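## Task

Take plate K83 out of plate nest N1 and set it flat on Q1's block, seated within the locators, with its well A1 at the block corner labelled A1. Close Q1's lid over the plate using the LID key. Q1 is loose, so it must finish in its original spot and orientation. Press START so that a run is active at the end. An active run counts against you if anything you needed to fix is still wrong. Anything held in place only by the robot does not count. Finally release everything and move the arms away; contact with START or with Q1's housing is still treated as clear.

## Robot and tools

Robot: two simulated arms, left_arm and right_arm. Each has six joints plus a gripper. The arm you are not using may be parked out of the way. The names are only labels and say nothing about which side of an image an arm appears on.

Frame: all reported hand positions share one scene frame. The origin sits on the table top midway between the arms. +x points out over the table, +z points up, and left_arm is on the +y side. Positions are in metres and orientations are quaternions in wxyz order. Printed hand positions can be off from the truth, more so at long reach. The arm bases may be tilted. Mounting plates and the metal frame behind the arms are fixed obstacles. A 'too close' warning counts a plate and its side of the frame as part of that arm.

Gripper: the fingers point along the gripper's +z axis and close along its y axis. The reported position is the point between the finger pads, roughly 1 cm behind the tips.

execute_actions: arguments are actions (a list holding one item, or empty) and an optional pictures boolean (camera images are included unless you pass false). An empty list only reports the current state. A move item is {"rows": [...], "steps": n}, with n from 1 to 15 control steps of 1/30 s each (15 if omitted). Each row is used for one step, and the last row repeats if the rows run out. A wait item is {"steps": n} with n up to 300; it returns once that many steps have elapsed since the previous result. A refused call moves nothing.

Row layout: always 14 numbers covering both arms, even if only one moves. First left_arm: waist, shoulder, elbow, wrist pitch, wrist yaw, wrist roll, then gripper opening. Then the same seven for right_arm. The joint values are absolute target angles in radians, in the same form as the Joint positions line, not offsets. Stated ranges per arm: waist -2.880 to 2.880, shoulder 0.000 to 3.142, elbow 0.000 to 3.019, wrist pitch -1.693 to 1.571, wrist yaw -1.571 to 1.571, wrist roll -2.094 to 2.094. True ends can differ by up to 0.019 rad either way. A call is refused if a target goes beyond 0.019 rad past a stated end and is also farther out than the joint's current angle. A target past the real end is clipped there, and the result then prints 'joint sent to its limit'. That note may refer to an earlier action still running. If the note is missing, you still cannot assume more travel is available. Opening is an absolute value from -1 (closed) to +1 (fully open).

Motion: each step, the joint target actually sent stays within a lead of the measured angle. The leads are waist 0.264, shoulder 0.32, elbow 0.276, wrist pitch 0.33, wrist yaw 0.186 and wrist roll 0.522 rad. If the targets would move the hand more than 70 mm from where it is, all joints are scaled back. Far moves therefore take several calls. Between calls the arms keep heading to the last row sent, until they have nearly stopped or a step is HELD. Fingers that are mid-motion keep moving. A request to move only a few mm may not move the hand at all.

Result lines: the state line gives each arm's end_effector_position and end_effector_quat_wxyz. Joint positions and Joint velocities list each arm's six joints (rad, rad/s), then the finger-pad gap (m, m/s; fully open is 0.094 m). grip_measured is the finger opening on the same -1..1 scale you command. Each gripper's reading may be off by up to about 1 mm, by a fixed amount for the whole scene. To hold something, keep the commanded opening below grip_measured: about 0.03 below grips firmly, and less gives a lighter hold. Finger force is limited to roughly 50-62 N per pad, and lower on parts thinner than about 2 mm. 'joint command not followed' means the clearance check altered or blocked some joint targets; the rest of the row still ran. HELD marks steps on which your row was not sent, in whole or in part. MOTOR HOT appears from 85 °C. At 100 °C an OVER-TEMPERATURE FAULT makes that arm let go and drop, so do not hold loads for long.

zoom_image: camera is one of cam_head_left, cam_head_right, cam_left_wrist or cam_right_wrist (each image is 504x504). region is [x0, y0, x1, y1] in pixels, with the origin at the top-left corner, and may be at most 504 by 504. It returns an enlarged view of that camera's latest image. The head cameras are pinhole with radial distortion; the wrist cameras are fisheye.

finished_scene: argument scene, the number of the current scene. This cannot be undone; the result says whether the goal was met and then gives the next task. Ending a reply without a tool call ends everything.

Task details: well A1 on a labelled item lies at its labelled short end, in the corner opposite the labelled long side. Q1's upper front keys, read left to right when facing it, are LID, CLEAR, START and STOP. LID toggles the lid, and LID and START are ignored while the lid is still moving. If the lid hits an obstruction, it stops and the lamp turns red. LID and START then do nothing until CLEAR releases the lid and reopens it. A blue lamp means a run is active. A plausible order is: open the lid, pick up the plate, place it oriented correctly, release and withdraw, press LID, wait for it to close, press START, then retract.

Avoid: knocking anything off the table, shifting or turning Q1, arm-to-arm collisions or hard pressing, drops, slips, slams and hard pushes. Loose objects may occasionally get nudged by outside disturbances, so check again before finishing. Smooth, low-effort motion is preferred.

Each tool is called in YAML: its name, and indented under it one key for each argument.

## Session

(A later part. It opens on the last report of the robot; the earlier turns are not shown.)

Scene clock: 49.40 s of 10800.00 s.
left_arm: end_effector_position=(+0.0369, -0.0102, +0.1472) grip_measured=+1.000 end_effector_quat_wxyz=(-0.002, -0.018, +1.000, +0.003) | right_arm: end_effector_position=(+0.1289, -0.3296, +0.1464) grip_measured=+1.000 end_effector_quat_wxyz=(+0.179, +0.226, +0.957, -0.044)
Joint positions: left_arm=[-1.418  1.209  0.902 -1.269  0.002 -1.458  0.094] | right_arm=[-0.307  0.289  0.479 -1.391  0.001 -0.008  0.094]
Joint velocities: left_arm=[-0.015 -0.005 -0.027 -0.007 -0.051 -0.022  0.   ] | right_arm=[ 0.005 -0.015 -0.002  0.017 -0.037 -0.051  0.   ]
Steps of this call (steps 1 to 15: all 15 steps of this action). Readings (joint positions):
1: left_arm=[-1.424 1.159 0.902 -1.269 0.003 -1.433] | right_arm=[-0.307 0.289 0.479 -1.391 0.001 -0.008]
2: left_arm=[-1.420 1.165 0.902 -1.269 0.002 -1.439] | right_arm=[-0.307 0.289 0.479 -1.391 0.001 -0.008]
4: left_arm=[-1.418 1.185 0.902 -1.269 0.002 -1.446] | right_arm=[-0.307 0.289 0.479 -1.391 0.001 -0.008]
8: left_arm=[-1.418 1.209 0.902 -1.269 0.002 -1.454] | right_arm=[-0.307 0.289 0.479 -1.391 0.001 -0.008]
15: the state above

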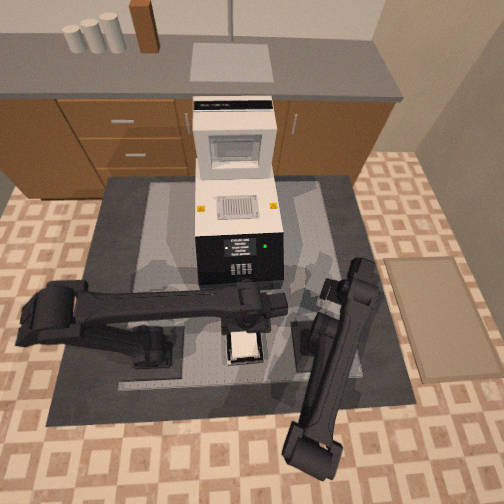

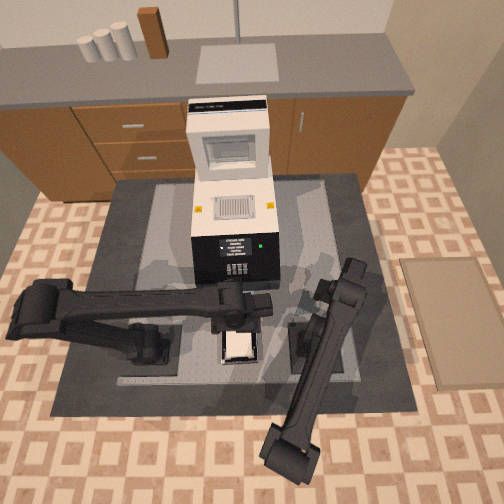

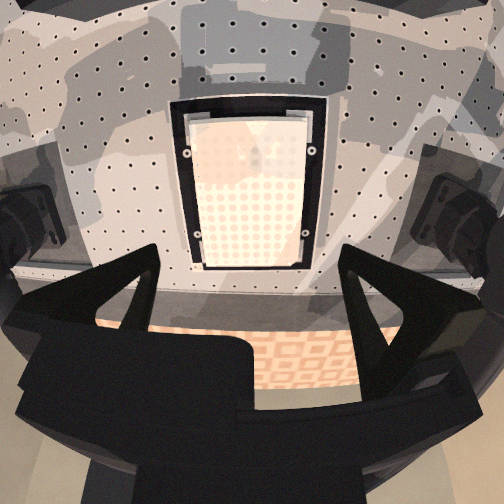

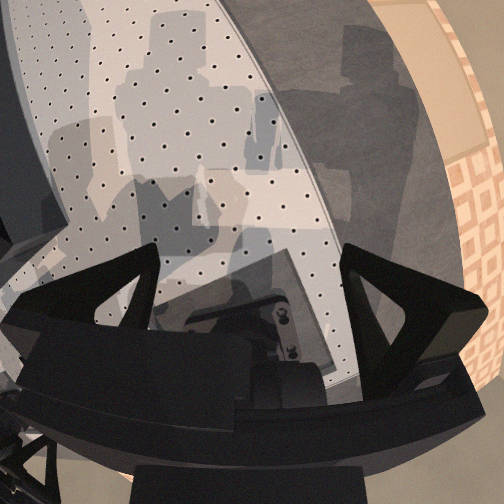

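execute_actions:
  actions:
    - {"rows":[[-1.44,1.335,0.752,-0.955,0,-1.5,1,-0.3,0.3,0.5,-1.4,0,0,1]]}
  pictures: false

execute_actions:
  actions:
    - {"steps":10}

Scene clock: 55.70 s of 10800.00 s.
left_arm: end_effector_position=(+0.0361, -0.0291, +0.0690) grip_measured=+1.000 end_effector_quat_wxyz=(+0.003, -0.025, +0.999, -0.023) | right_arm: end_effector_position=(+0.1289, -0.3296, +0.1464) grip_measured=+1.000 end_effector_quat_wxyz=(+0.179, +0.226, +0.957, -0.044)
Joint positions: left_arm=[-1.431  1.325  0.775 -0.974 -0.001 -1.486  0.094] | right_arm=[-0.307  0.289  0.479 -1.391  0.001 -0.008  0.094]
Joint velocities: left_arm=[-0.005  0.005 -0.012  0.017 -0.081  0.066  0.   ] | right_arm=[-0.005  0.015 -0.012  0.002  0.022 -0.081  0.   ]
Steps of this call (steps 1 to 15: the robot went on to your last target; steps 16 to 174: nothing new was sent; steps 175 to 189: all 15 steps of this action). Readings (joint positions):
175: left_arm=[-1.418 1.212 0.884 -1.222 0.001 -1.464] | right_arm=[-0.307 0.289 0.479 -1.391 0.001 -0.008]
176: left_arm=[-1.419 1.219 0.857 -1.143 0.001 -1.467] | right_arm=[-0.307 0.289 0.479 -1.391 0.001 -0.008]
178: left_arm=[-1.424 1.265 0.797 -1.029 0.001 -1.475] | right_arm=[-0.307 0.289 0.479 -1.391 0.001 -0.008]
182: left_arm=[-1.431 1.326 0.777 -0.981 -0.001 -1.483] | right_arm=[-0.307 0.289 0.479 -1.391 0.001 -0.008]
189: the state above

Scene clock: 56.03 s of 10800.00 s.
left_arm: end_effector_position=(+0.0361, -0.0291, +0.0690) grip_measured=+1.000 end_effector_quat_wxyz=(+0.003, -0.025, +0.999, -0.023) | right_arm: end_effector_position=(+0.1289, -0.3296, +0.1464) grip_measured=+1.000 end_effector_quat_wxyz=(+0.179, +0.226, +0.957, -0.044)
Joint positions: left_arm=[-1.431  1.325  0.775 -0.974 -0.001 -1.486  0.094] | right_arm=[-0.307  0.289  0.479 -1.391  0.001 -0.008  0.094]
Joint velocities: left_arm=[ 0.005 -0.015  0.002  0.007 -0.022  0.022  0.   ] | right_arm=[-0.015  0.005  0.002 -0.012  0.066 -0.022  0.   ]
Steps of this call (steps 1 to 10: the robot went on to your last target). Readings (joint positions):
1: left_arm=[-1.431 1.325 0.775 -0.974 -0.001 -1.486] | right_arm=[-0.307 0.289 0.479 -1.391 0.001 -0.008]
2: left_arm=[-1.431 1.325 0.775 -0.974 -0.001 -1.486] | right_arm=[-0.307 0.289 0.479 -1.391 0.001 -0.008]
4: left_arm=[-1.431 1.325 0.775 -0.974 -0.001 -1.486] | right_arm=[-0.307 0.289 0.479 -1.391 0.001 -0.008]
8: left_arm=[-1.431 1.325 0.775 -0.974 -0.001 -1.486] | right_arm=[-0.307 0.289 0.479 -1.391 0.001 -0.008]
10: the state above

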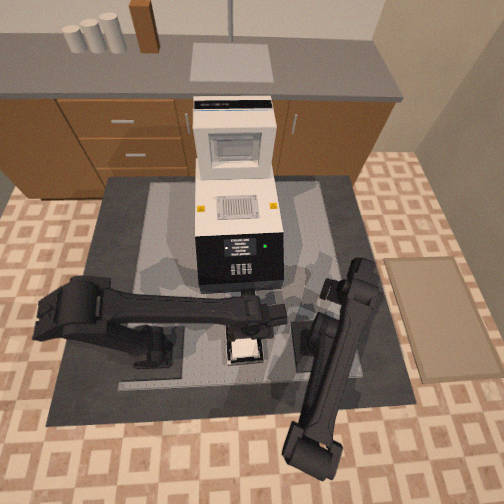

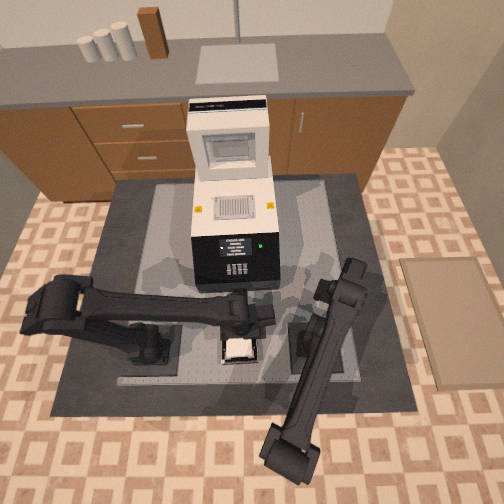

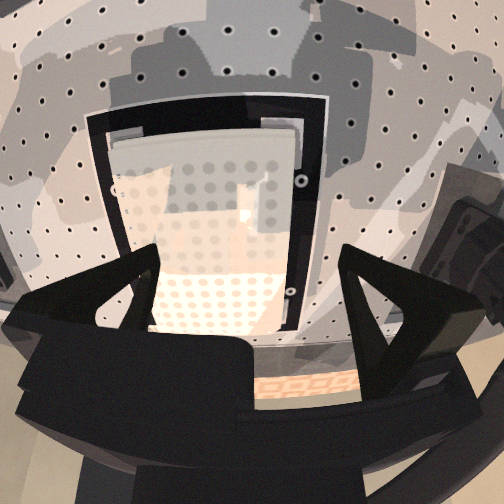

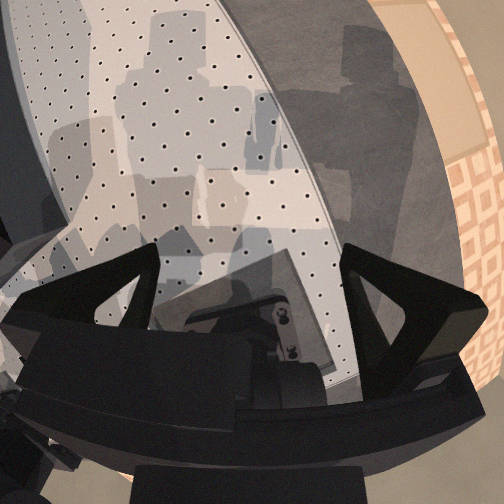

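execute_actions:
  actions:
    - {"rows":[[-1.452,1.325,0.733,-1.01,0,-1.515,1,-0.3,0.3,0.5,-1.4,0,0,1]]}

Scene clock: 57.97 s of 10800.00 s.
left_arm: end_effector_position=(+0.0329, -0.0227, +0.0681) grip_measured=+1.000 end_effector_quat_wxyz=(+0.003, -0.027, +0.999, -0.016) | right_arm: end_effector_position=(+0.1289, -0.3296, +0.1464) grip_measured=+1.000 end_effector_quat_wxyz=(+0.179, +0.226, +0.957, -0.044)
Joint positions: left_arm=[-1.439  1.317  0.765 -0.985 -0.003 -1.497  0.094] | right_arm=[-0.307  0.289  0.479 -1.391  0.001 -0.008  0.094]
Joint velocities: left_arm=[-0.005  0.005 -0.012 -0.007  0.066 -0.007  0.   ] | right_arm=[-0.015 -0.015  0.002  0.002  0.007 -0.051  0.   ]
Steps of this call (steps 1 to 15: the robot went on to your last target; steps 16 to 43: nothing new was sent; steps 44 to 58: all 15 steps of this action). Readings (joint positions):
44: left_arm=[-1.431 1.325 0.773 -0.976 -0.002 -1.488] | right_arm=[-0.307 0.289 0.479 -1.391 0.001 -0.008]
45: left_arm=[-1.433 1.323 0.771 -0.978 -0.002 -1.490] | right_arm=[-0.307 0.289 0.479 -1.391 0.001 -0.008]
47: left_arm=[-1.436 1.319 0.767 -0.982 -0.002 -1.493] | right_arm=[-0.307 0.289 0.479 -1.391 0.001 -0.008]
51: left_arm=[-1.439 1.317 0.765 -0.985 -0.003 -1.496] | right_arm=[-0.307 0.289 0.479 -1.391 0.001 -0.008]
58: the state above

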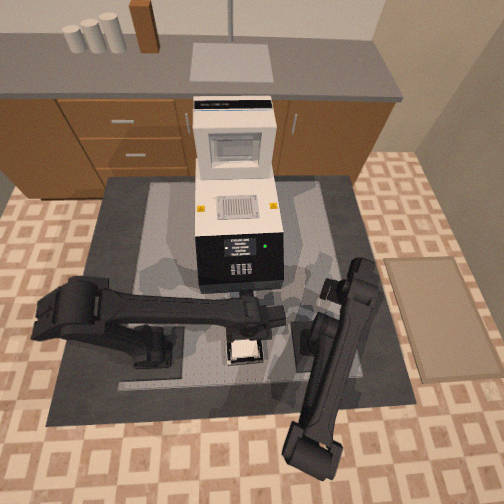

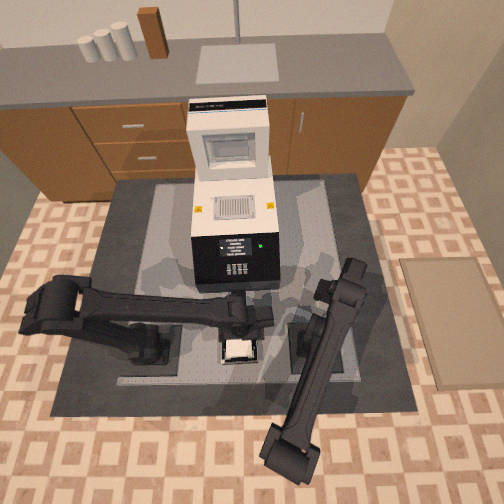

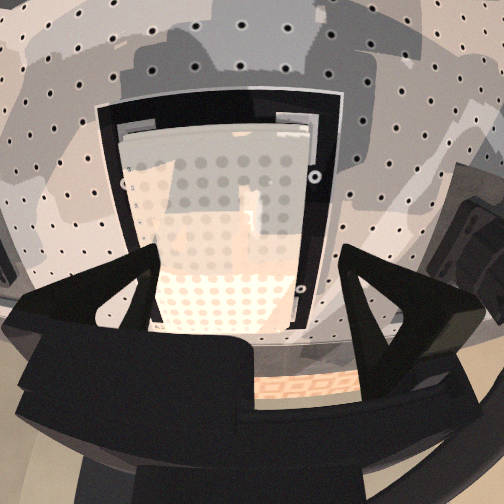

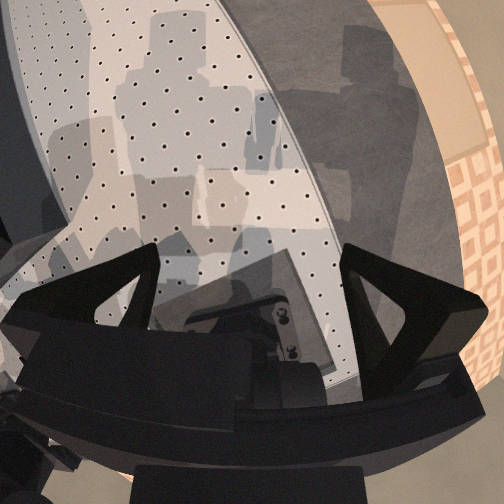

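execute_actions:
  actions:
    - {"rows":[[-1.452,1.325,0.705,-1.025,0,-1.515,1,-0.3,0.3,0.5,-1.4,0,0,1]]}

Scene clock: 60.73 s of 10800.00 s.
left_arm: end_effector_position=(+0.0299, +0.0020, +0.0595) grip_measured=+1.000 end_effector_quat_wxyz=(+0.003, -0.028, +1.000, +0.011) | right_arm: end_effector_position=(+0.1289, -0.3296, +0.1464) grip_measured=+1.000 end_effector_quat_wxyz=(+0.179, +0.226, +0.957, -0.044)
Joint positions: left_arm=[-1.441  1.301  0.724 -1.016 -0.008 -1.501  0.094] | right_arm=[-0.307  0.289  0.479 -1.391  0.001 -0.008  0.094]
Joint velocities: left_arm=[ 0.005 -0.005  0.002  0.002 -0.037  0.037  0.   ] | right_arm=[ 0.005  0.005  0.002 -0.017  0.022  0.051  0.   ]
Steps of this call (steps 1 to 15: the robot went on to your last target; steps 16 to 68: nothing new was sent; steps 69 to 83: all 15 steps of this action). Readings (joint positions):
69: left_arm=[-1.439 1.316 0.762 -0.986 -0.003 -1.497] | right_arm=[-0.307 0.289 0.479 -1.391 0.001 -0.008]
70: left_arm=[-1.439 1.314 0.760 -0.987 -0.003 -1.498] | right_arm=[-0.307 0.289 0.479 -1.391 0.001 -0.008]
72: left_arm=[-1.439 1.308 0.754 -0.990 -0.003 -1.499] | right_arm=[-0.307 0.289 0.479 -1.391 0.001 -0.008]
76: left_arm=[-1.440 1.302 0.749 -1.004 -0.004 -1.499] | right_arm=[-0.307 0.289 0.479 -1.391 0.001 -0.008]
83: the state above

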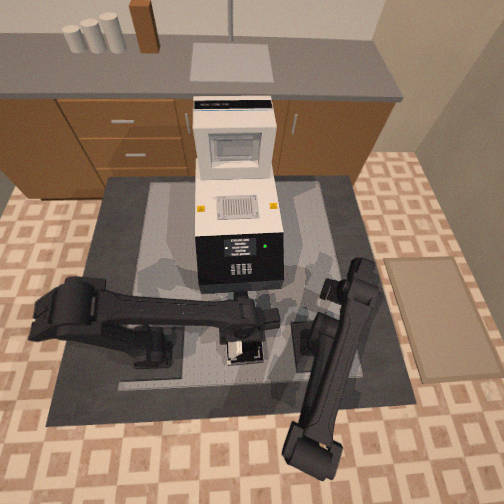

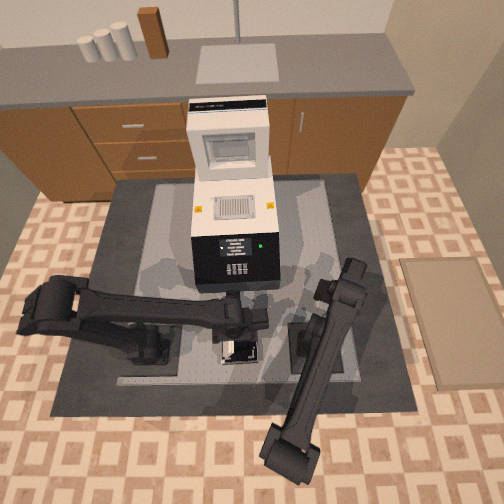

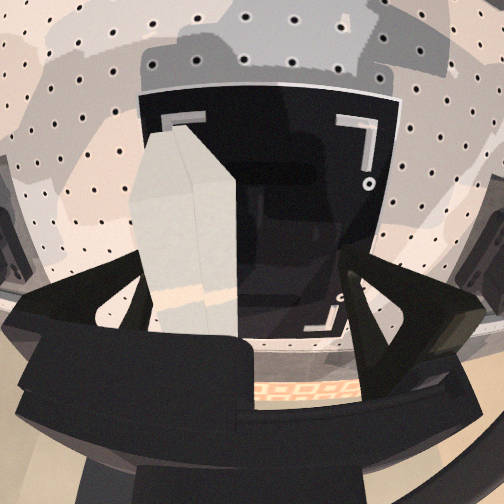

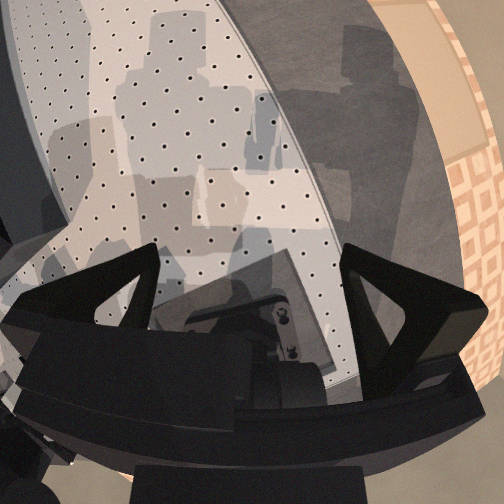

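zoom_image:
  camera: "cam_head_left"
  region: [205, 310, 285, 375]

execute_actions:
  actions:
    - {"rows":[[-1.441,1.24,0.724,-1.04,0,-1.501,1,-0.3,0.3,0.5,-1.4,0,0,1]]}

Region (205, 310, 285, 375) of cam_head_left's 504x504 image, scaled by 6.300, with more detail than that image has; it fills the top 410 rows of this view, and the rest is white.

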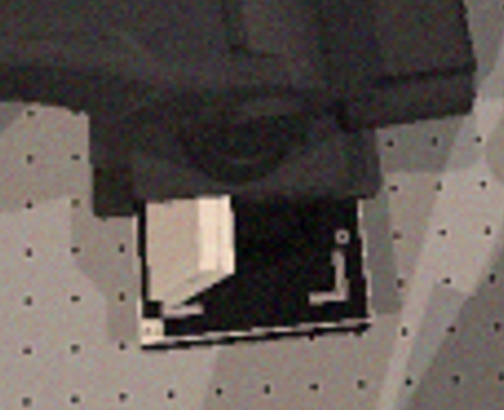

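Scene clock: 62.83 s of 10800.00 s.
left_arm: end_effector_position=(+0.0292, +0.0011, +0.0739) grip_measured=+1.000 end_effector_quat_wxyz=(+0.003, -0.028, +1.000, -0.011) | right_arm: end_effector_position=(+0.1289, -0.3296, +0.1464) grip_measured=+1.000 end_effector_quat_wxyz=(+0.179, +0.226, +0.957, -0.044)
Joint positions: left_arm=[-1.441  1.247  0.722 -1.023 -0.004 -1.501  0.094] | right_arm=[-0.307  0.289  0.479 -1.391  0.001 -0.008  0.094]
Joint velocities: left_arm=[-0.005 -0.024 -0.002 -0.012 -0.022  0.037  0.   ] | right_arm=[-0.005 -0.005 -0.002 -0.022 -0.022  0.022  0.   ]
Steps of this call (steps 1 to 15: the robot went on to your last target; steps 16 to 48: nothing new was sent; steps 49 to 63: all 15 steps of this action). Readings (joint positions):
49: left_arm=[-1.441 1.296 0.724 -1.016 -0.008 -1.501] | right_arm=[-0.307 0.289 0.479 -1.391 0.001 -0.008]
50: left_arm=[-1.441 1.286 0.723 -1.018 -0.005 -1.501] | right_arm=[-0.307 0.289 0.479 -1.391 0.001 -0.008]
52: left_arm=[-1.441 1.266 0.722 -1.023 -0.004 -1.501] | right_arm=[-0.307 0.289 0.479 -1.391 0.001 -0.008]
56: left_arm=[-1.441 1.247 0.722 -1.023 -0.004 -1.501] | right_arm=[-0.307 0.289 0.479 -1.391 0.001 -0.008]
63: the state above

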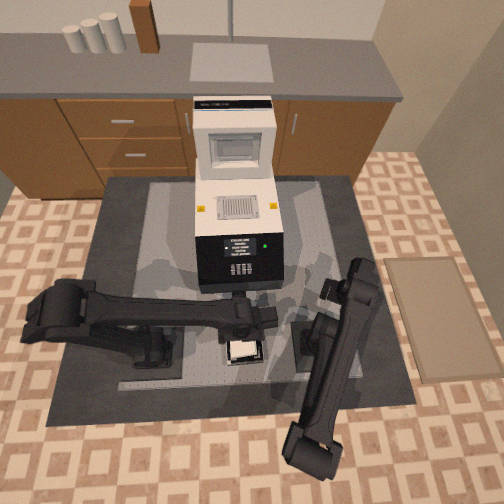

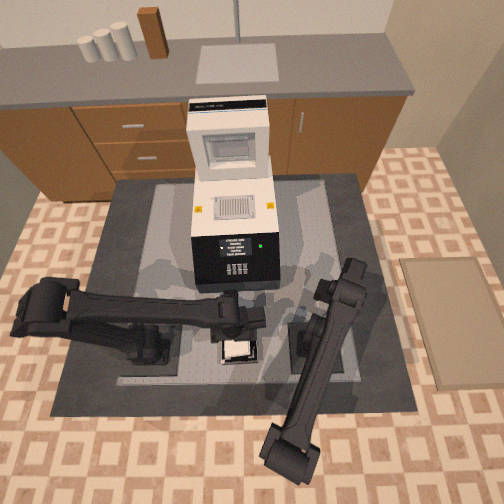

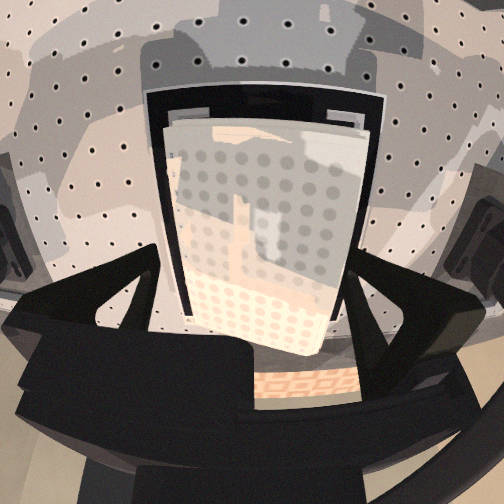

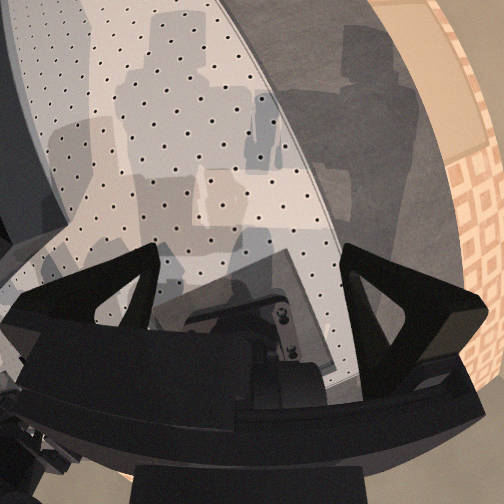

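execute_actions:
  actions:
    - {"rows":[[-1.441,1.25,0.74,-0.96,0,-1.501,1,-0.3,0.3,0.5,-1.4,0,0,1]]}

Scene clock: 64.83 s of 10800.00 s.
left_arm: end_effector_position=(+0.0304, -0.0096, +0.0743) grip_measured=+1.000 end_effector_quat_wxyz=(+0.005, -0.028, +0.999, -0.033) | right_arm: end_effector_position=(+0.1289, -0.3296, +0.1464) grip_measured=+1.000 end_effector_quat_wxyz=(+0.179, +0.226, +0.957, -0.044)
Joint positions: left_arm=[-1.441  1.247  0.722 -0.979 -0.003 -1.501  0.094] | right_arm=[-0.307  0.289  0.479 -1.391  0.001 -0.008  0.094]
Joint velocities: left_arm=[-0.015 -0.005  0.017  0.002  0.066 -0.022  0.   ] | right_arm=[-0.005  0.005 -0.017 -0.002 -0.022  0.007  0.   ]
Steps of this call (steps 1 to 15: the robot went on to your last target; steps 16 to 45: nothing new was sent; steps 46 to 60: all 15 steps of this action). Readings (joint positions):
46: left_arm=[-1.441 1.247 0.722 -1.015 -0.003 -1.501] | right_arm=[-0.307 0.289 0.479 -1.391 0.001 -0.008]
47: left_arm=[-1.441 1.247 0.722 -1.003 -0.003 -1.501] | right_arm=[-0.307 0.289 0.479 -1.391 0.001 -0.008]
49: left_arm=[-1.441 1.247 0.722 -0.985 -0.003 -1.501] | right_arm=[-0.307 0.289 0.479 -1.391 0.001 -0.008]
53: left_arm=[-1.441 1.247 0.722 -0.979 -0.003 -1.501] | right_arm=[-0.307 0.289 0.479 -1.391 0.001 -0.008]
60: the state above

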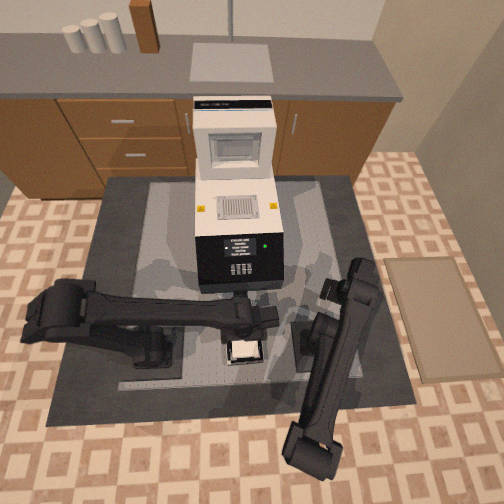

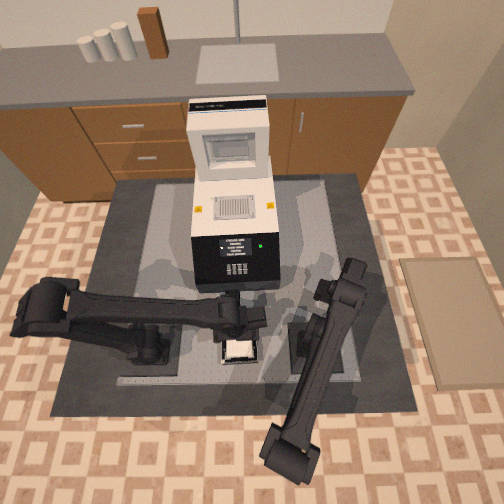

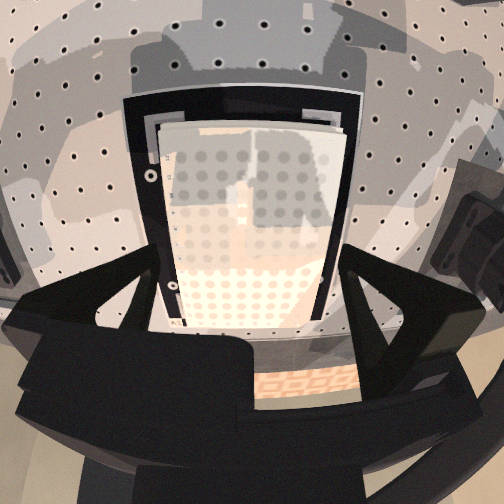

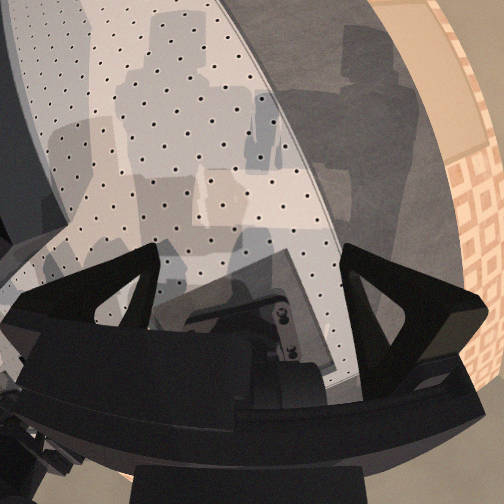

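execute_actions:
  actions:
    - {"rows":[[-1.441,1.28,0.74,-0.94,0,-1.501,1,-0.3,0.3,0.5,-1.4,0,0,1],[-1.441,1.28,0.74,-0.94,0,-1.501,1,-0.3,0.3,0.5,-1.4,0,0,1],[-1.441,1.31,0.74,-0.94,0,-1.501,1,-0.3,0.3,0.5,-1.4,0,0,1]]}

Scene clock: 67.17 s of 10800.00 s.
left_arm: end_effector_position=(+0.0306, -0.0108, +0.0566) grip_measured=+1.000 end_effector_quat_wxyz=(+0.003, -0.028, +1.000, -0.013) | right_arm: end_effector_position=(+0.1289, -0.3296, +0.1464) grip_measured=+1.000 end_effector_quat_wxyz=(+0.179, +0.226, +0.957, -0.044)
Joint positions: left_arm=[-1.441  1.309  0.722 -0.958 -0.003 -1.501  0.094] | right_arm=[-0.307  0.289  0.479 -1.391  0.001 -0.008  0.094]
Joint velocities: left_arm=[-0.005 -0.005  0.002 -0.002 -0.066 -0.022  0.   ] | right_arm=[ 0.005 -0.015  0.007 -0.002  0.066  0.051  0.   ]
Steps of this call (steps 1 to 15: the robot went on to your last target; steps 16 to 55: nothing new was sent; steps 56 to 70: all 15 steps of this action). Readings (joint positions):
56: left_arm=[-1.441 1.249 0.722 -0.976 -0.003 -1.501] | right_arm=[-0.307 0.289 0.479 -1.391 0.001 -0.008]
57: left_arm=[-1.441 1.252 0.722 -0.970 -0.003 -1.501] | right_arm=[-0.307 0.289 0.479 -1.391 0.001 -0.008]
59: left_arm=[-1.441 1.270 0.722 -0.961 -0.003 -1.501] | right_arm=[-0.307 0.289 0.479 -1.391 0.001 -0.008]
63: left_arm=[-1.441 1.306 0.722 -0.959 -0.003 -1.501] | right_arm=[-0.307 0.289 0.479 -1.391 0.001 -0.008]
70: the state above

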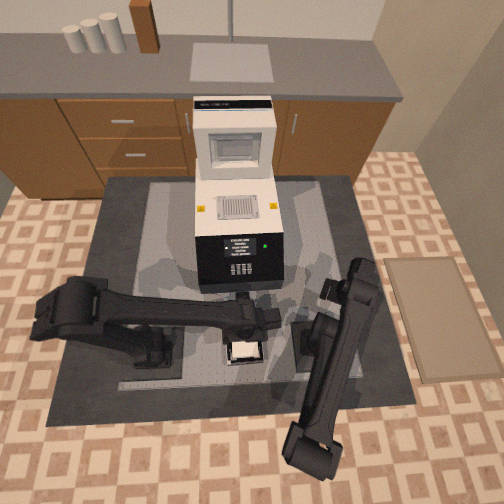

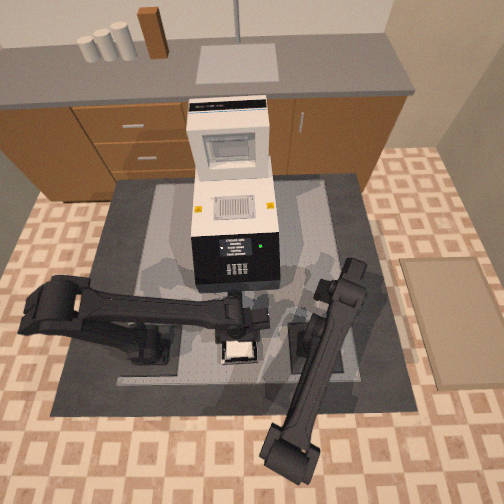

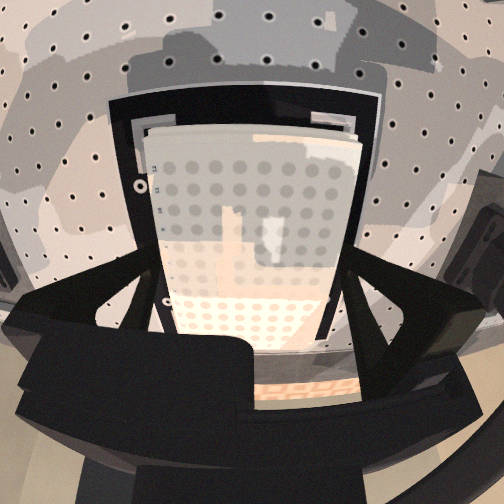

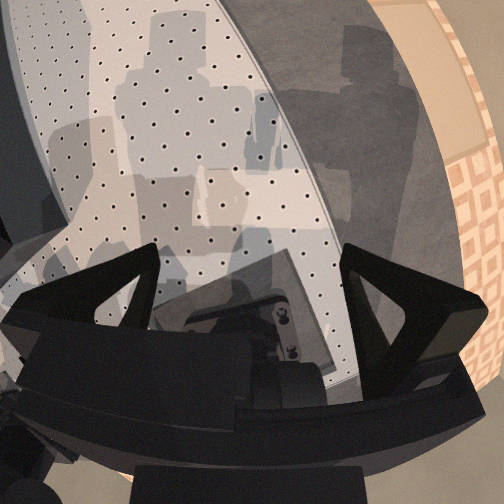

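execute_actions:
  actions:
    - {"rows":[[-1.441,1.33,0.74,-0.92,0,-1.501,1,-0.3,0.3,0.5,-1.4,0,0,1],[-1.441,1.33,0.74,-0.92,0,-1.501,1,-0.3,0.3,0.5,-1.4,0,0,1],[-1.441,1.355,0.74,-0.92,0,-1.501,1,-0.3,0.3,0.5,-1.4,0,0,1]]}
  pictures: false

execute_actions:
  actions:
    - {"rows":[[-1.441,1.355,0.74,-0.99,0,-1.501,0.9,-0.3,0.3,0.5,-1.4,0,0,1]]}

Scene clock: 69.50 s of 10800.00 s.
left_arm: end_effector_position=(+0.0310, -0.0150, +0.0522) grip_measured=+1.000 end_effector_quat_wxyz=(+0.003, -0.028, +1.000, -0.014) | right_arm: end_effector_position=(+0.1289, -0.3296, +0.1464) grip_measured=+1.000 end_effector_quat_wxyz=(+0.179, +0.226, +0.957, -0.044)
Joint positions: left_arm=[-1.441  1.327  0.725 -0.94  -0.003 -1.501  0.094] | right_arm=[-0.307  0.289  0.479 -1.391  0.001 -0.008  0.094]
Joint velocities: left_arm=[ 0.005 -0.015  0.002  0.007  0.051 -0.007  0.   ] | right_arm=[-0.005 -0.005  0.002 -0.007 -0.037 -0.022  0.   ]
Steps of this call (steps 1 to 15: the robot went on to your last target; steps 16 to 55: nothing new was sent; steps 56 to 70: all 15 steps of this action). Readings (joint positions):
56: left_arm=[-1.441 1.309 0.722 -0.955 -0.003 -1.501] | right_arm=[-0.307 0.289 0.479 -1.391 0.001 -0.008]
57: left_arm=[-1.441 1.311 0.722 -0.949 -0.003 -1.501] | right_arm=[-0.307 0.289 0.479 -1.391 0.001 -0.008]
59: left_arm=[-1.441 1.321 0.722 -0.941 -0.003 -1.501] | right_arm=[-0.307 0.289 0.479 -1.391 0.001 -0.008]
63: left_arm=[-1.441 1.327 0.725 -0.940 -0.003 -1.501] | right_arm=[-0.307 0.289 0.479 -1.391 0.001 -0.008]
70: the state above

Scene clock: 70.00 s of 10800.00 s.
left_arm: end_effector_position=(+0.0303, -0.0093, +0.0515) grip_measured=+0.902 end_effector_quat_wxyz=(+0.002, -0.028, +1.000, -0.002) | right_arm: end_effector_position=(+0.1289, -0.3296, +0.1464) grip_measured=+1.000 end_effector_quat_wxyz=(+0.179, +0.226, +0.957, -0.044)
Joint positions: left_arm=[-1.441  1.329  0.725 -0.963 -0.003 -1.501  0.089] | right_arm=[-0.307  0.289  0.479 -1.391  0.001 -0.008  0.094]
Joint velocities: left_arm=[-0.015  0.005 -0.012  0.012  0.022 -0.022 -0.001] | right_arm=[ 0.005 -0.015  0.002  0.017 -0.066  0.022  0.   ]
Steps of this call (steps 1 to 15: all 15 steps of this action). Readings (joint positions):
1: left_arm=[-1.441 1.328 0.725 -0.948 -0.003 -1.501] | right_arm=[-0.307 0.289 0.479 -1.391 0.001 -0.008]
2: left_arm=[-1.441 1.329 0.725 -0.957 -0.003 -1.501] | right_arm=[-0.307 0.289 0.479 -1.391 0.001 -0.008]
4: left_arm=[-1.441 1.329 0.725 -0.963 -0.003 -1.501] | right_arm=[-0.307 0.289 0.479 -1.391 0.001 -0.008]
8: left_arm=[-1.441 1.329 0.725 -0.963 -0.003 -1.501] | right_arm=[-0.307 0.289 0.479 -1.391 0.001 -0.008]
15: the state above

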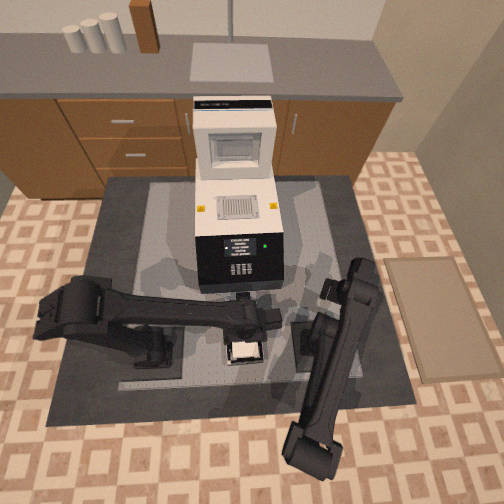

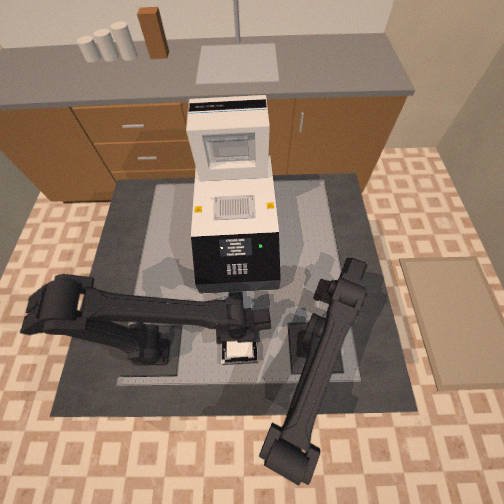

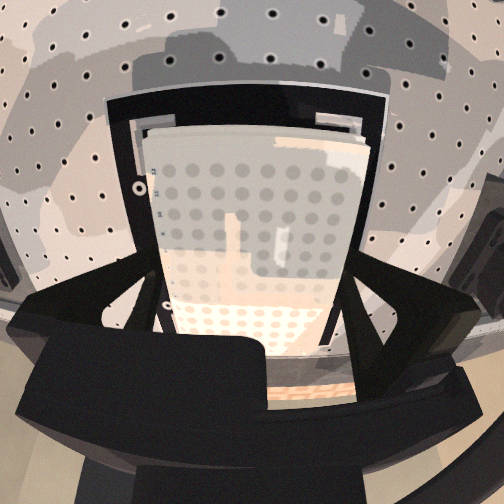

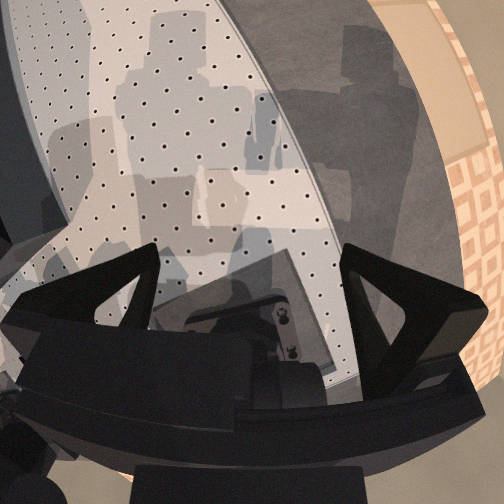

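execute_actions:
  actions:
    - {"rows":[[-1.441,1.315,0.74,-1.005,0,-1.501,0.87,-0.3,0.3,0.5,-1.4,0,0,1]]}

execute_actions:
  actions:
    - {"rows":[[-1.441,1.315,0.74,-0.99,0,-1.501,0.76,-0.3,0.3,0.5,-1.4,0,0,1]]}

Scene clock: 73.27 s of 10800.00 s.
left_arm: end_effector_position=(+0.0300, -0.0066, +0.0525) grip_measured=+0.872 end_effector_quat_wxyz=(+0.001, -0.028, +1.000, +0.003) | right_arm: end_effector_position=(+0.1289, -0.3296, +0.1464) grip_measured=+1.000 end_effector_quat_wxyz=(+0.179, +0.226, +0.957, -0.044)
Joint positions: left_arm=[-1.441  1.326  0.725 -0.975 -0.003 -1.501  0.088] | right_arm=[-0.307  0.289  0.479 -1.391  0.001 -0.008  0.094]
Joint velocities: left_arm=[-0.005 -0.015  0.002 -0.002 -0.022 -0.095 -0.002] | right_arm=[ 0.005  0.015  0.002 -0.002 -0.022 -0.022  0.   ]
Steps of this call (steps 1 to 15: the robot went on to your last target; steps 16 to 83: nothing new was sent; steps 84 to 98: all 15 steps of this action). Readings (joint positions):
84: left_arm=[-1.441 1.328 0.725 -0.966 -0.003 -1.501] | right_arm=[-0.307 0.289 0.479 -1.391 0.001 -0.008]
85: left_arm=[-1.441 1.326 0.725 -0.971 -0.003 -1.501] | right_arm=[-0.307 0.289 0.479 -1.391 0.001 -0.008]
87: left_arm=[-1.441 1.326 0.725 -0.975 -0.003 -1.501] | right_arm=[-0.307 0.289 0.479 -1.391 0.001 -0.008]
91: left_arm=[-1.441 1.326 0.725 -0.975 -0.003 -1.501] | right_arm=[-0.307 0.289 0.479 -1.391 0.001 -0.008]
98: the state above

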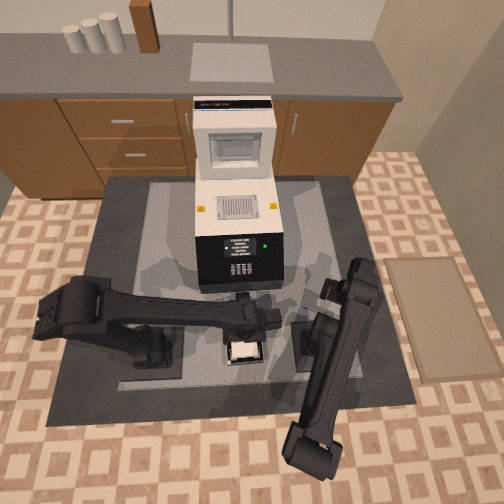

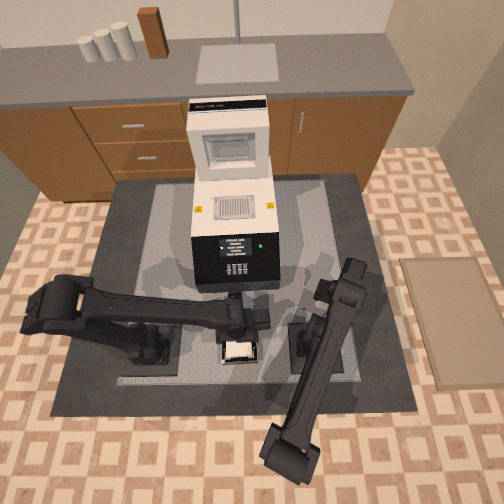

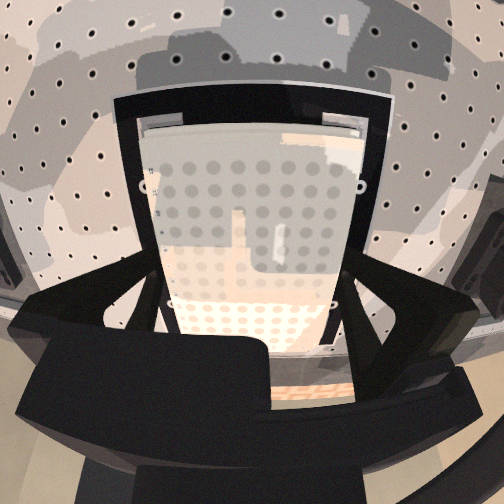

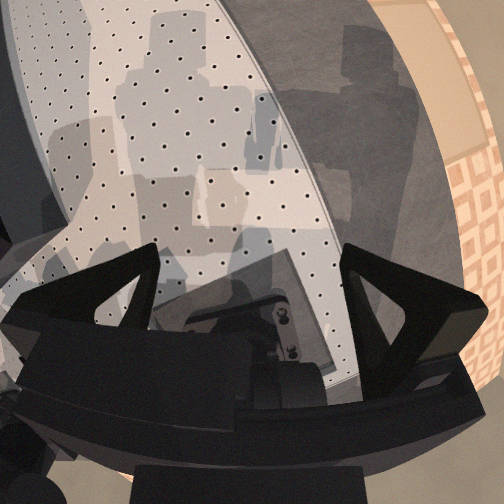

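Scene clock: 73.77 s of 10800.00 s.
left_arm: end_effector_position=(+0.0300, -0.0079, +0.0531) grip_measured=+0.775 end_effector_quat_wxyz=(+0.001, -0.028, +1.000, +0.001) | right_arm: end_effector_position=(+0.1289, -0.3296, +0.1464) grip_measured=+1.000 end_effector_quat_wxyz=(+0.179, +0.226, +0.957, -0.044)
Joint positions: left_arm=[-1.441  1.325  0.726 -0.973 -0.002 -1.501  0.083] | right_arm=[-0.307  0.289  0.479 -1.391  0.001 -0.008  0.094]
Joint velocities: left_arm=[-0.015 -0.015 -0.007  0.007 -0.051 -0.125 -0.001] | right_arm=[ 0.005 -0.024 -0.002  0.017 -0.022 -0.022  0.   ]
Steps of this call (steps 1 to 15: all 15 steps of this action). Readings (joint positions):
1: left_arm=[-1.441 1.326 0.725 -0.973 -0.002 -1.501] | right_arm=[-0.307 0.289 0.479 -1.391 0.001 -0.008]
2: left_arm=[-1.441 1.325 0.726 -0.973 -0.002 -1.501] | right_arm=[-0.307 0.289 0.479 -1.391 0.001 -0.008]
4: left_arm=[-1.441 1.325 0.726 -0.973 -0.002 -1.501] | right_arm=[-0.307 0.289 0.479 -1.391 0.001 -0.008]
8: left_arm=[-1.441 1.325 0.726 -0.973 -0.002 -1.501] | right_arm=[-0.307 0.289 0.479 -1.391 0.001 -0.008]
15: the state above

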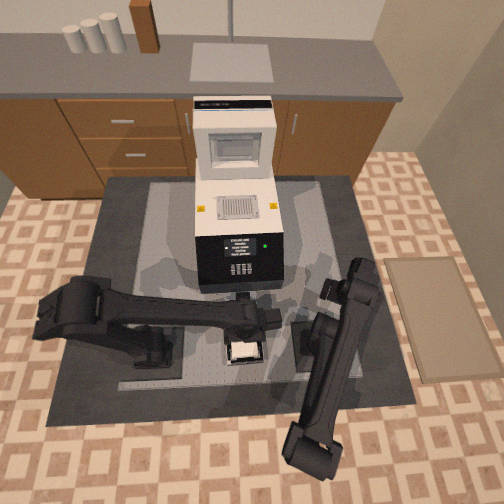

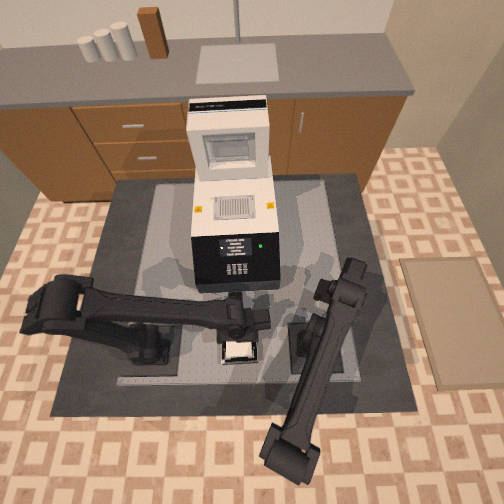

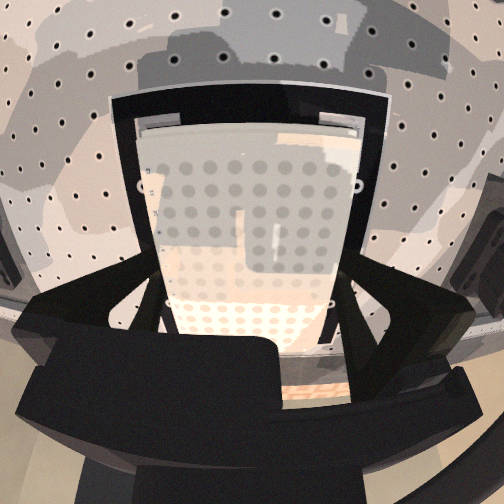

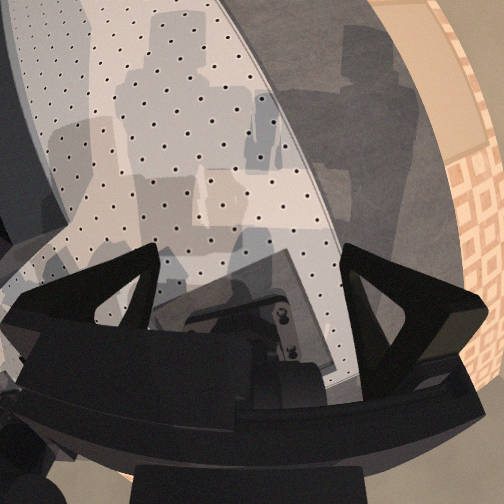

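execute_actions:
  actions:
    - {"rows":[[-1.441,1.315,0.74,-0.99,0,-1.501,0.74,-0.3,0.3,0.5,-1.4,0,0,1],[-1.441,1.315,0.75,-0.99,0,-1.501,0.74,-0.3,0.3,0.5,-1.4,0,0,1],[-1.441,1.305,0.76,-1.0,0,-1.501,0.74,-0.3,0.3,0.5,-1.4,0,0,1],[-1.441,1.295,0.775,-1.02,0,-1.501,0.74,-0.3,0.3,0.5,-1.4,0,0,1],[-1.441,1.285,0.79,-1.045,0,-1.501,0.74,-0.3,0.3,0.5,-1.4,0,0,1],[-1.441,1.275,0.805,-1.07,0,-1.501,0.74,-0.3,0.3,0.5,-1.4,0,0,1],[-1.441,1.265,0.82,-1.095,0,-1.501,0.74,-0.3,0.3,0.5,-1.4,0,0,1],[-1.441,1.255,0.84,-1.125,0,-1.501,0.74,-0.3,0.3,0.5,-1.4,0,0,1],[-1.441,1.245,0.86,-1.155,0,-1.501,0.74,-0.3,0.3,0.5,-1.4,0,0,1],[-1.441,1.235,0.89,-1.195,0,-1.501,0.74,-0.3,0.3,0.5,-1.4,0,0,1],[-1.441,1.225,0.92,-1.235,0,-1.501,0.74,-0.3,0.3,0.5,-1.4,0,0,1],[-1.441,1.215,0.96,-1.29,0,-1.501,0.74,-0.3,0.3,0.5,-1.4,0,0,1],[-1.441,1.205,1.0,-1.34,0,-1.501,0.74,-0.3,0.3,0.5,-1.4,0,0,1],[-1.441,1.2,1.05,-1.4,0,-1.501,0.74,-0.3,0.3,0.5,-1.4,0,0,1],[-1.441,1.19,1.1,-1.46,0,-1.501,0.74,-0.3,0.3,0.5,-1.4,0,0,1]]}
  pictures: false

execute_actions:
  actions:
    - {"rows":[[-1.3,1.22,1.36,-1.67,0,-0.5,0.74,-0.3,0.3,0.5,-1.4,0,0,1]]}

Scene clock: 81.03 s of 10800.00 s.
left_arm: end_effector_position=(+0.0306, -0.0125, +0.1529) grip_measured=+0.763 end_effector_quat_wxyz=(-0.001, -0.027, +0.999, +0.023) | right_arm: end_effector_position=(+0.1289, -0.3296, +0.1464) grip_measured=+1.000 end_effector_quat_wxyz=(+0.179, +0.226, +0.957, -0.044)
Joint positions: left_arm=[-1.441  1.236  0.938 -1.319 -0.002 -1.5    0.083] | right_arm=[-0.307  0.289  0.479 -1.391  0.001 -0.008  0.094]
Joint velocities: left_arm=[-0.015 -0.19   1.072 -1.248 -0.022  0.007 -0.   ] | right_arm=[-0.005  0.005  0.002 -0.007  0.022 -0.037  0.   ]
Steps of this call (steps 1 to 15: the robot went on to your last target; steps 16 to 90: nothing new was sent; then 3.77 s passed at rest; steps 91 to 105: all 15 steps of this action). Readings (joint positions):
91: left_arm=[-1.441 1.325 0.726 -0.973 -0.002 -1.501] | right_arm=[-0.307 0.289 0.479 -1.391 0.001 -0.008]
92: left_arm=[-1.441 1.325 0.726 -0.973 -0.002 -1.501] | right_arm=[-0.307 0.289 0.479 -1.391 0.001 -0.008]
94: left_arm=[-1.441 1.324 0.728 -0.976 -0.002 -1.501] | right_arm=[-0.307 0.289 0.479 -1.391 0.001 -0.008]
98: left_arm=[-1.441 1.304 0.757 -1.058 -0.002 -1.500] | right_arm=[-0.307 0.289 0.479 -1.391 0.001 -0.008]
105: the state above

Scene clock: 81.53 s of 10800.00 s.
left_arm: end_effector_position=(+0.0813, -0.0297, +0.3103) grip_measured=+0.763 end_effector_quat_wxyz=(+0.012, +0.346, +0.938, -0.017) | right_arm: end_effector_position=(+0.1289, -0.3296, +0.1464) grip_measured=+1.000 end_effector_quat_wxyz=(+0.179, +0.226, +0.957, -0.044)
Joint positions: left_arm=[-1.299  1.214  1.336 -1.653  0.001 -0.596  0.083] | right_arm=[-0.307  0.289  0.479 -1.391  0.001 -0.008  0.094]
Joint velocities: left_arm=[-0.005 -0.015 -0.007 -0.032  0.066  0.593 -0.002] | right_arm=[-0.015 -0.015 -0.017 -0.017 -0.037 -0.081  0.   ]
Steps of this call (steps 1 to 15: all 15 steps of this action). Readings (joint positions):
1: left_arm=[-1.434 1.232 0.979 -1.374 0.001 -1.449] | right_arm=[-0.307 0.289 0.479 -1.391 0.001 -0.008]
2: left_arm=[-1.420 1.231 1.023 -1.433 0.001 -1.390] | right_arm=[-0.307 0.289 0.479 -1.391 0.001 -0.008]
4: left_arm=[-1.379 1.231 1.110 -1.520 0.001 -1.270] | right_arm=[-0.307 0.289 0.479 -1.391 0.001 -0.008]
8: left_arm=[-1.312 1.231 1.280 -1.624 0.001 -0.927] | right_arm=[-0.307 0.289 0.479 -1.391 0.001 -0.008]
15: the state above

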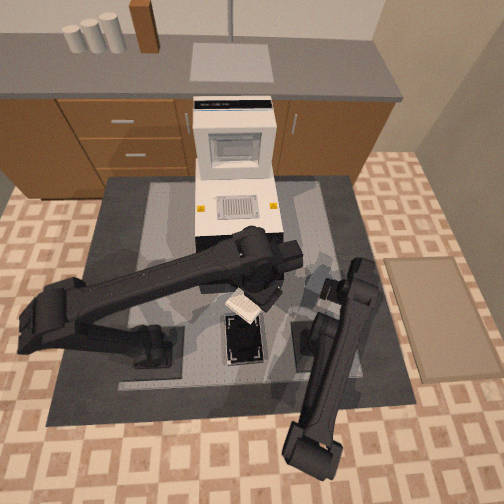

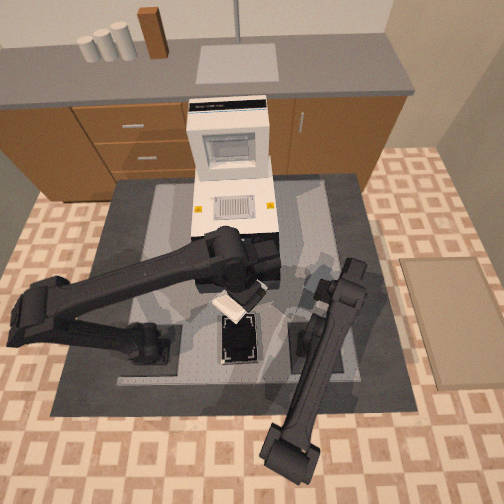

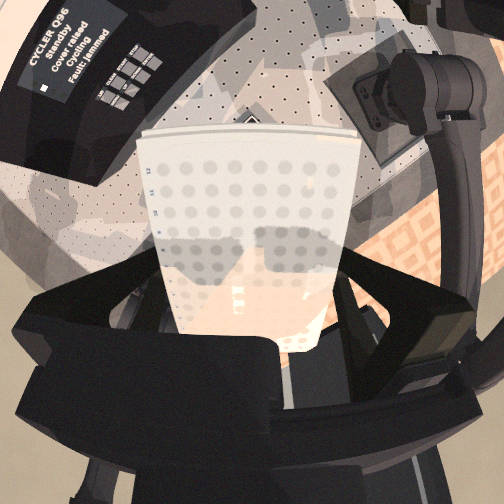

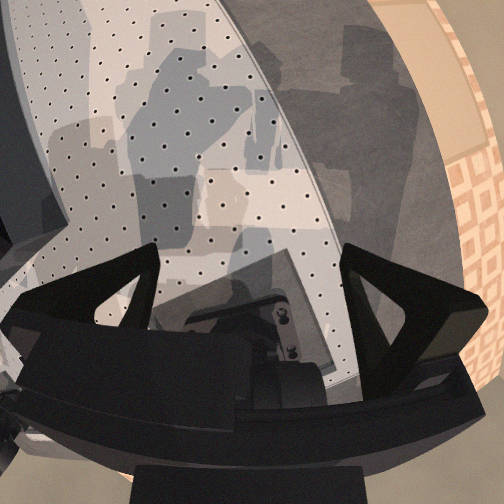

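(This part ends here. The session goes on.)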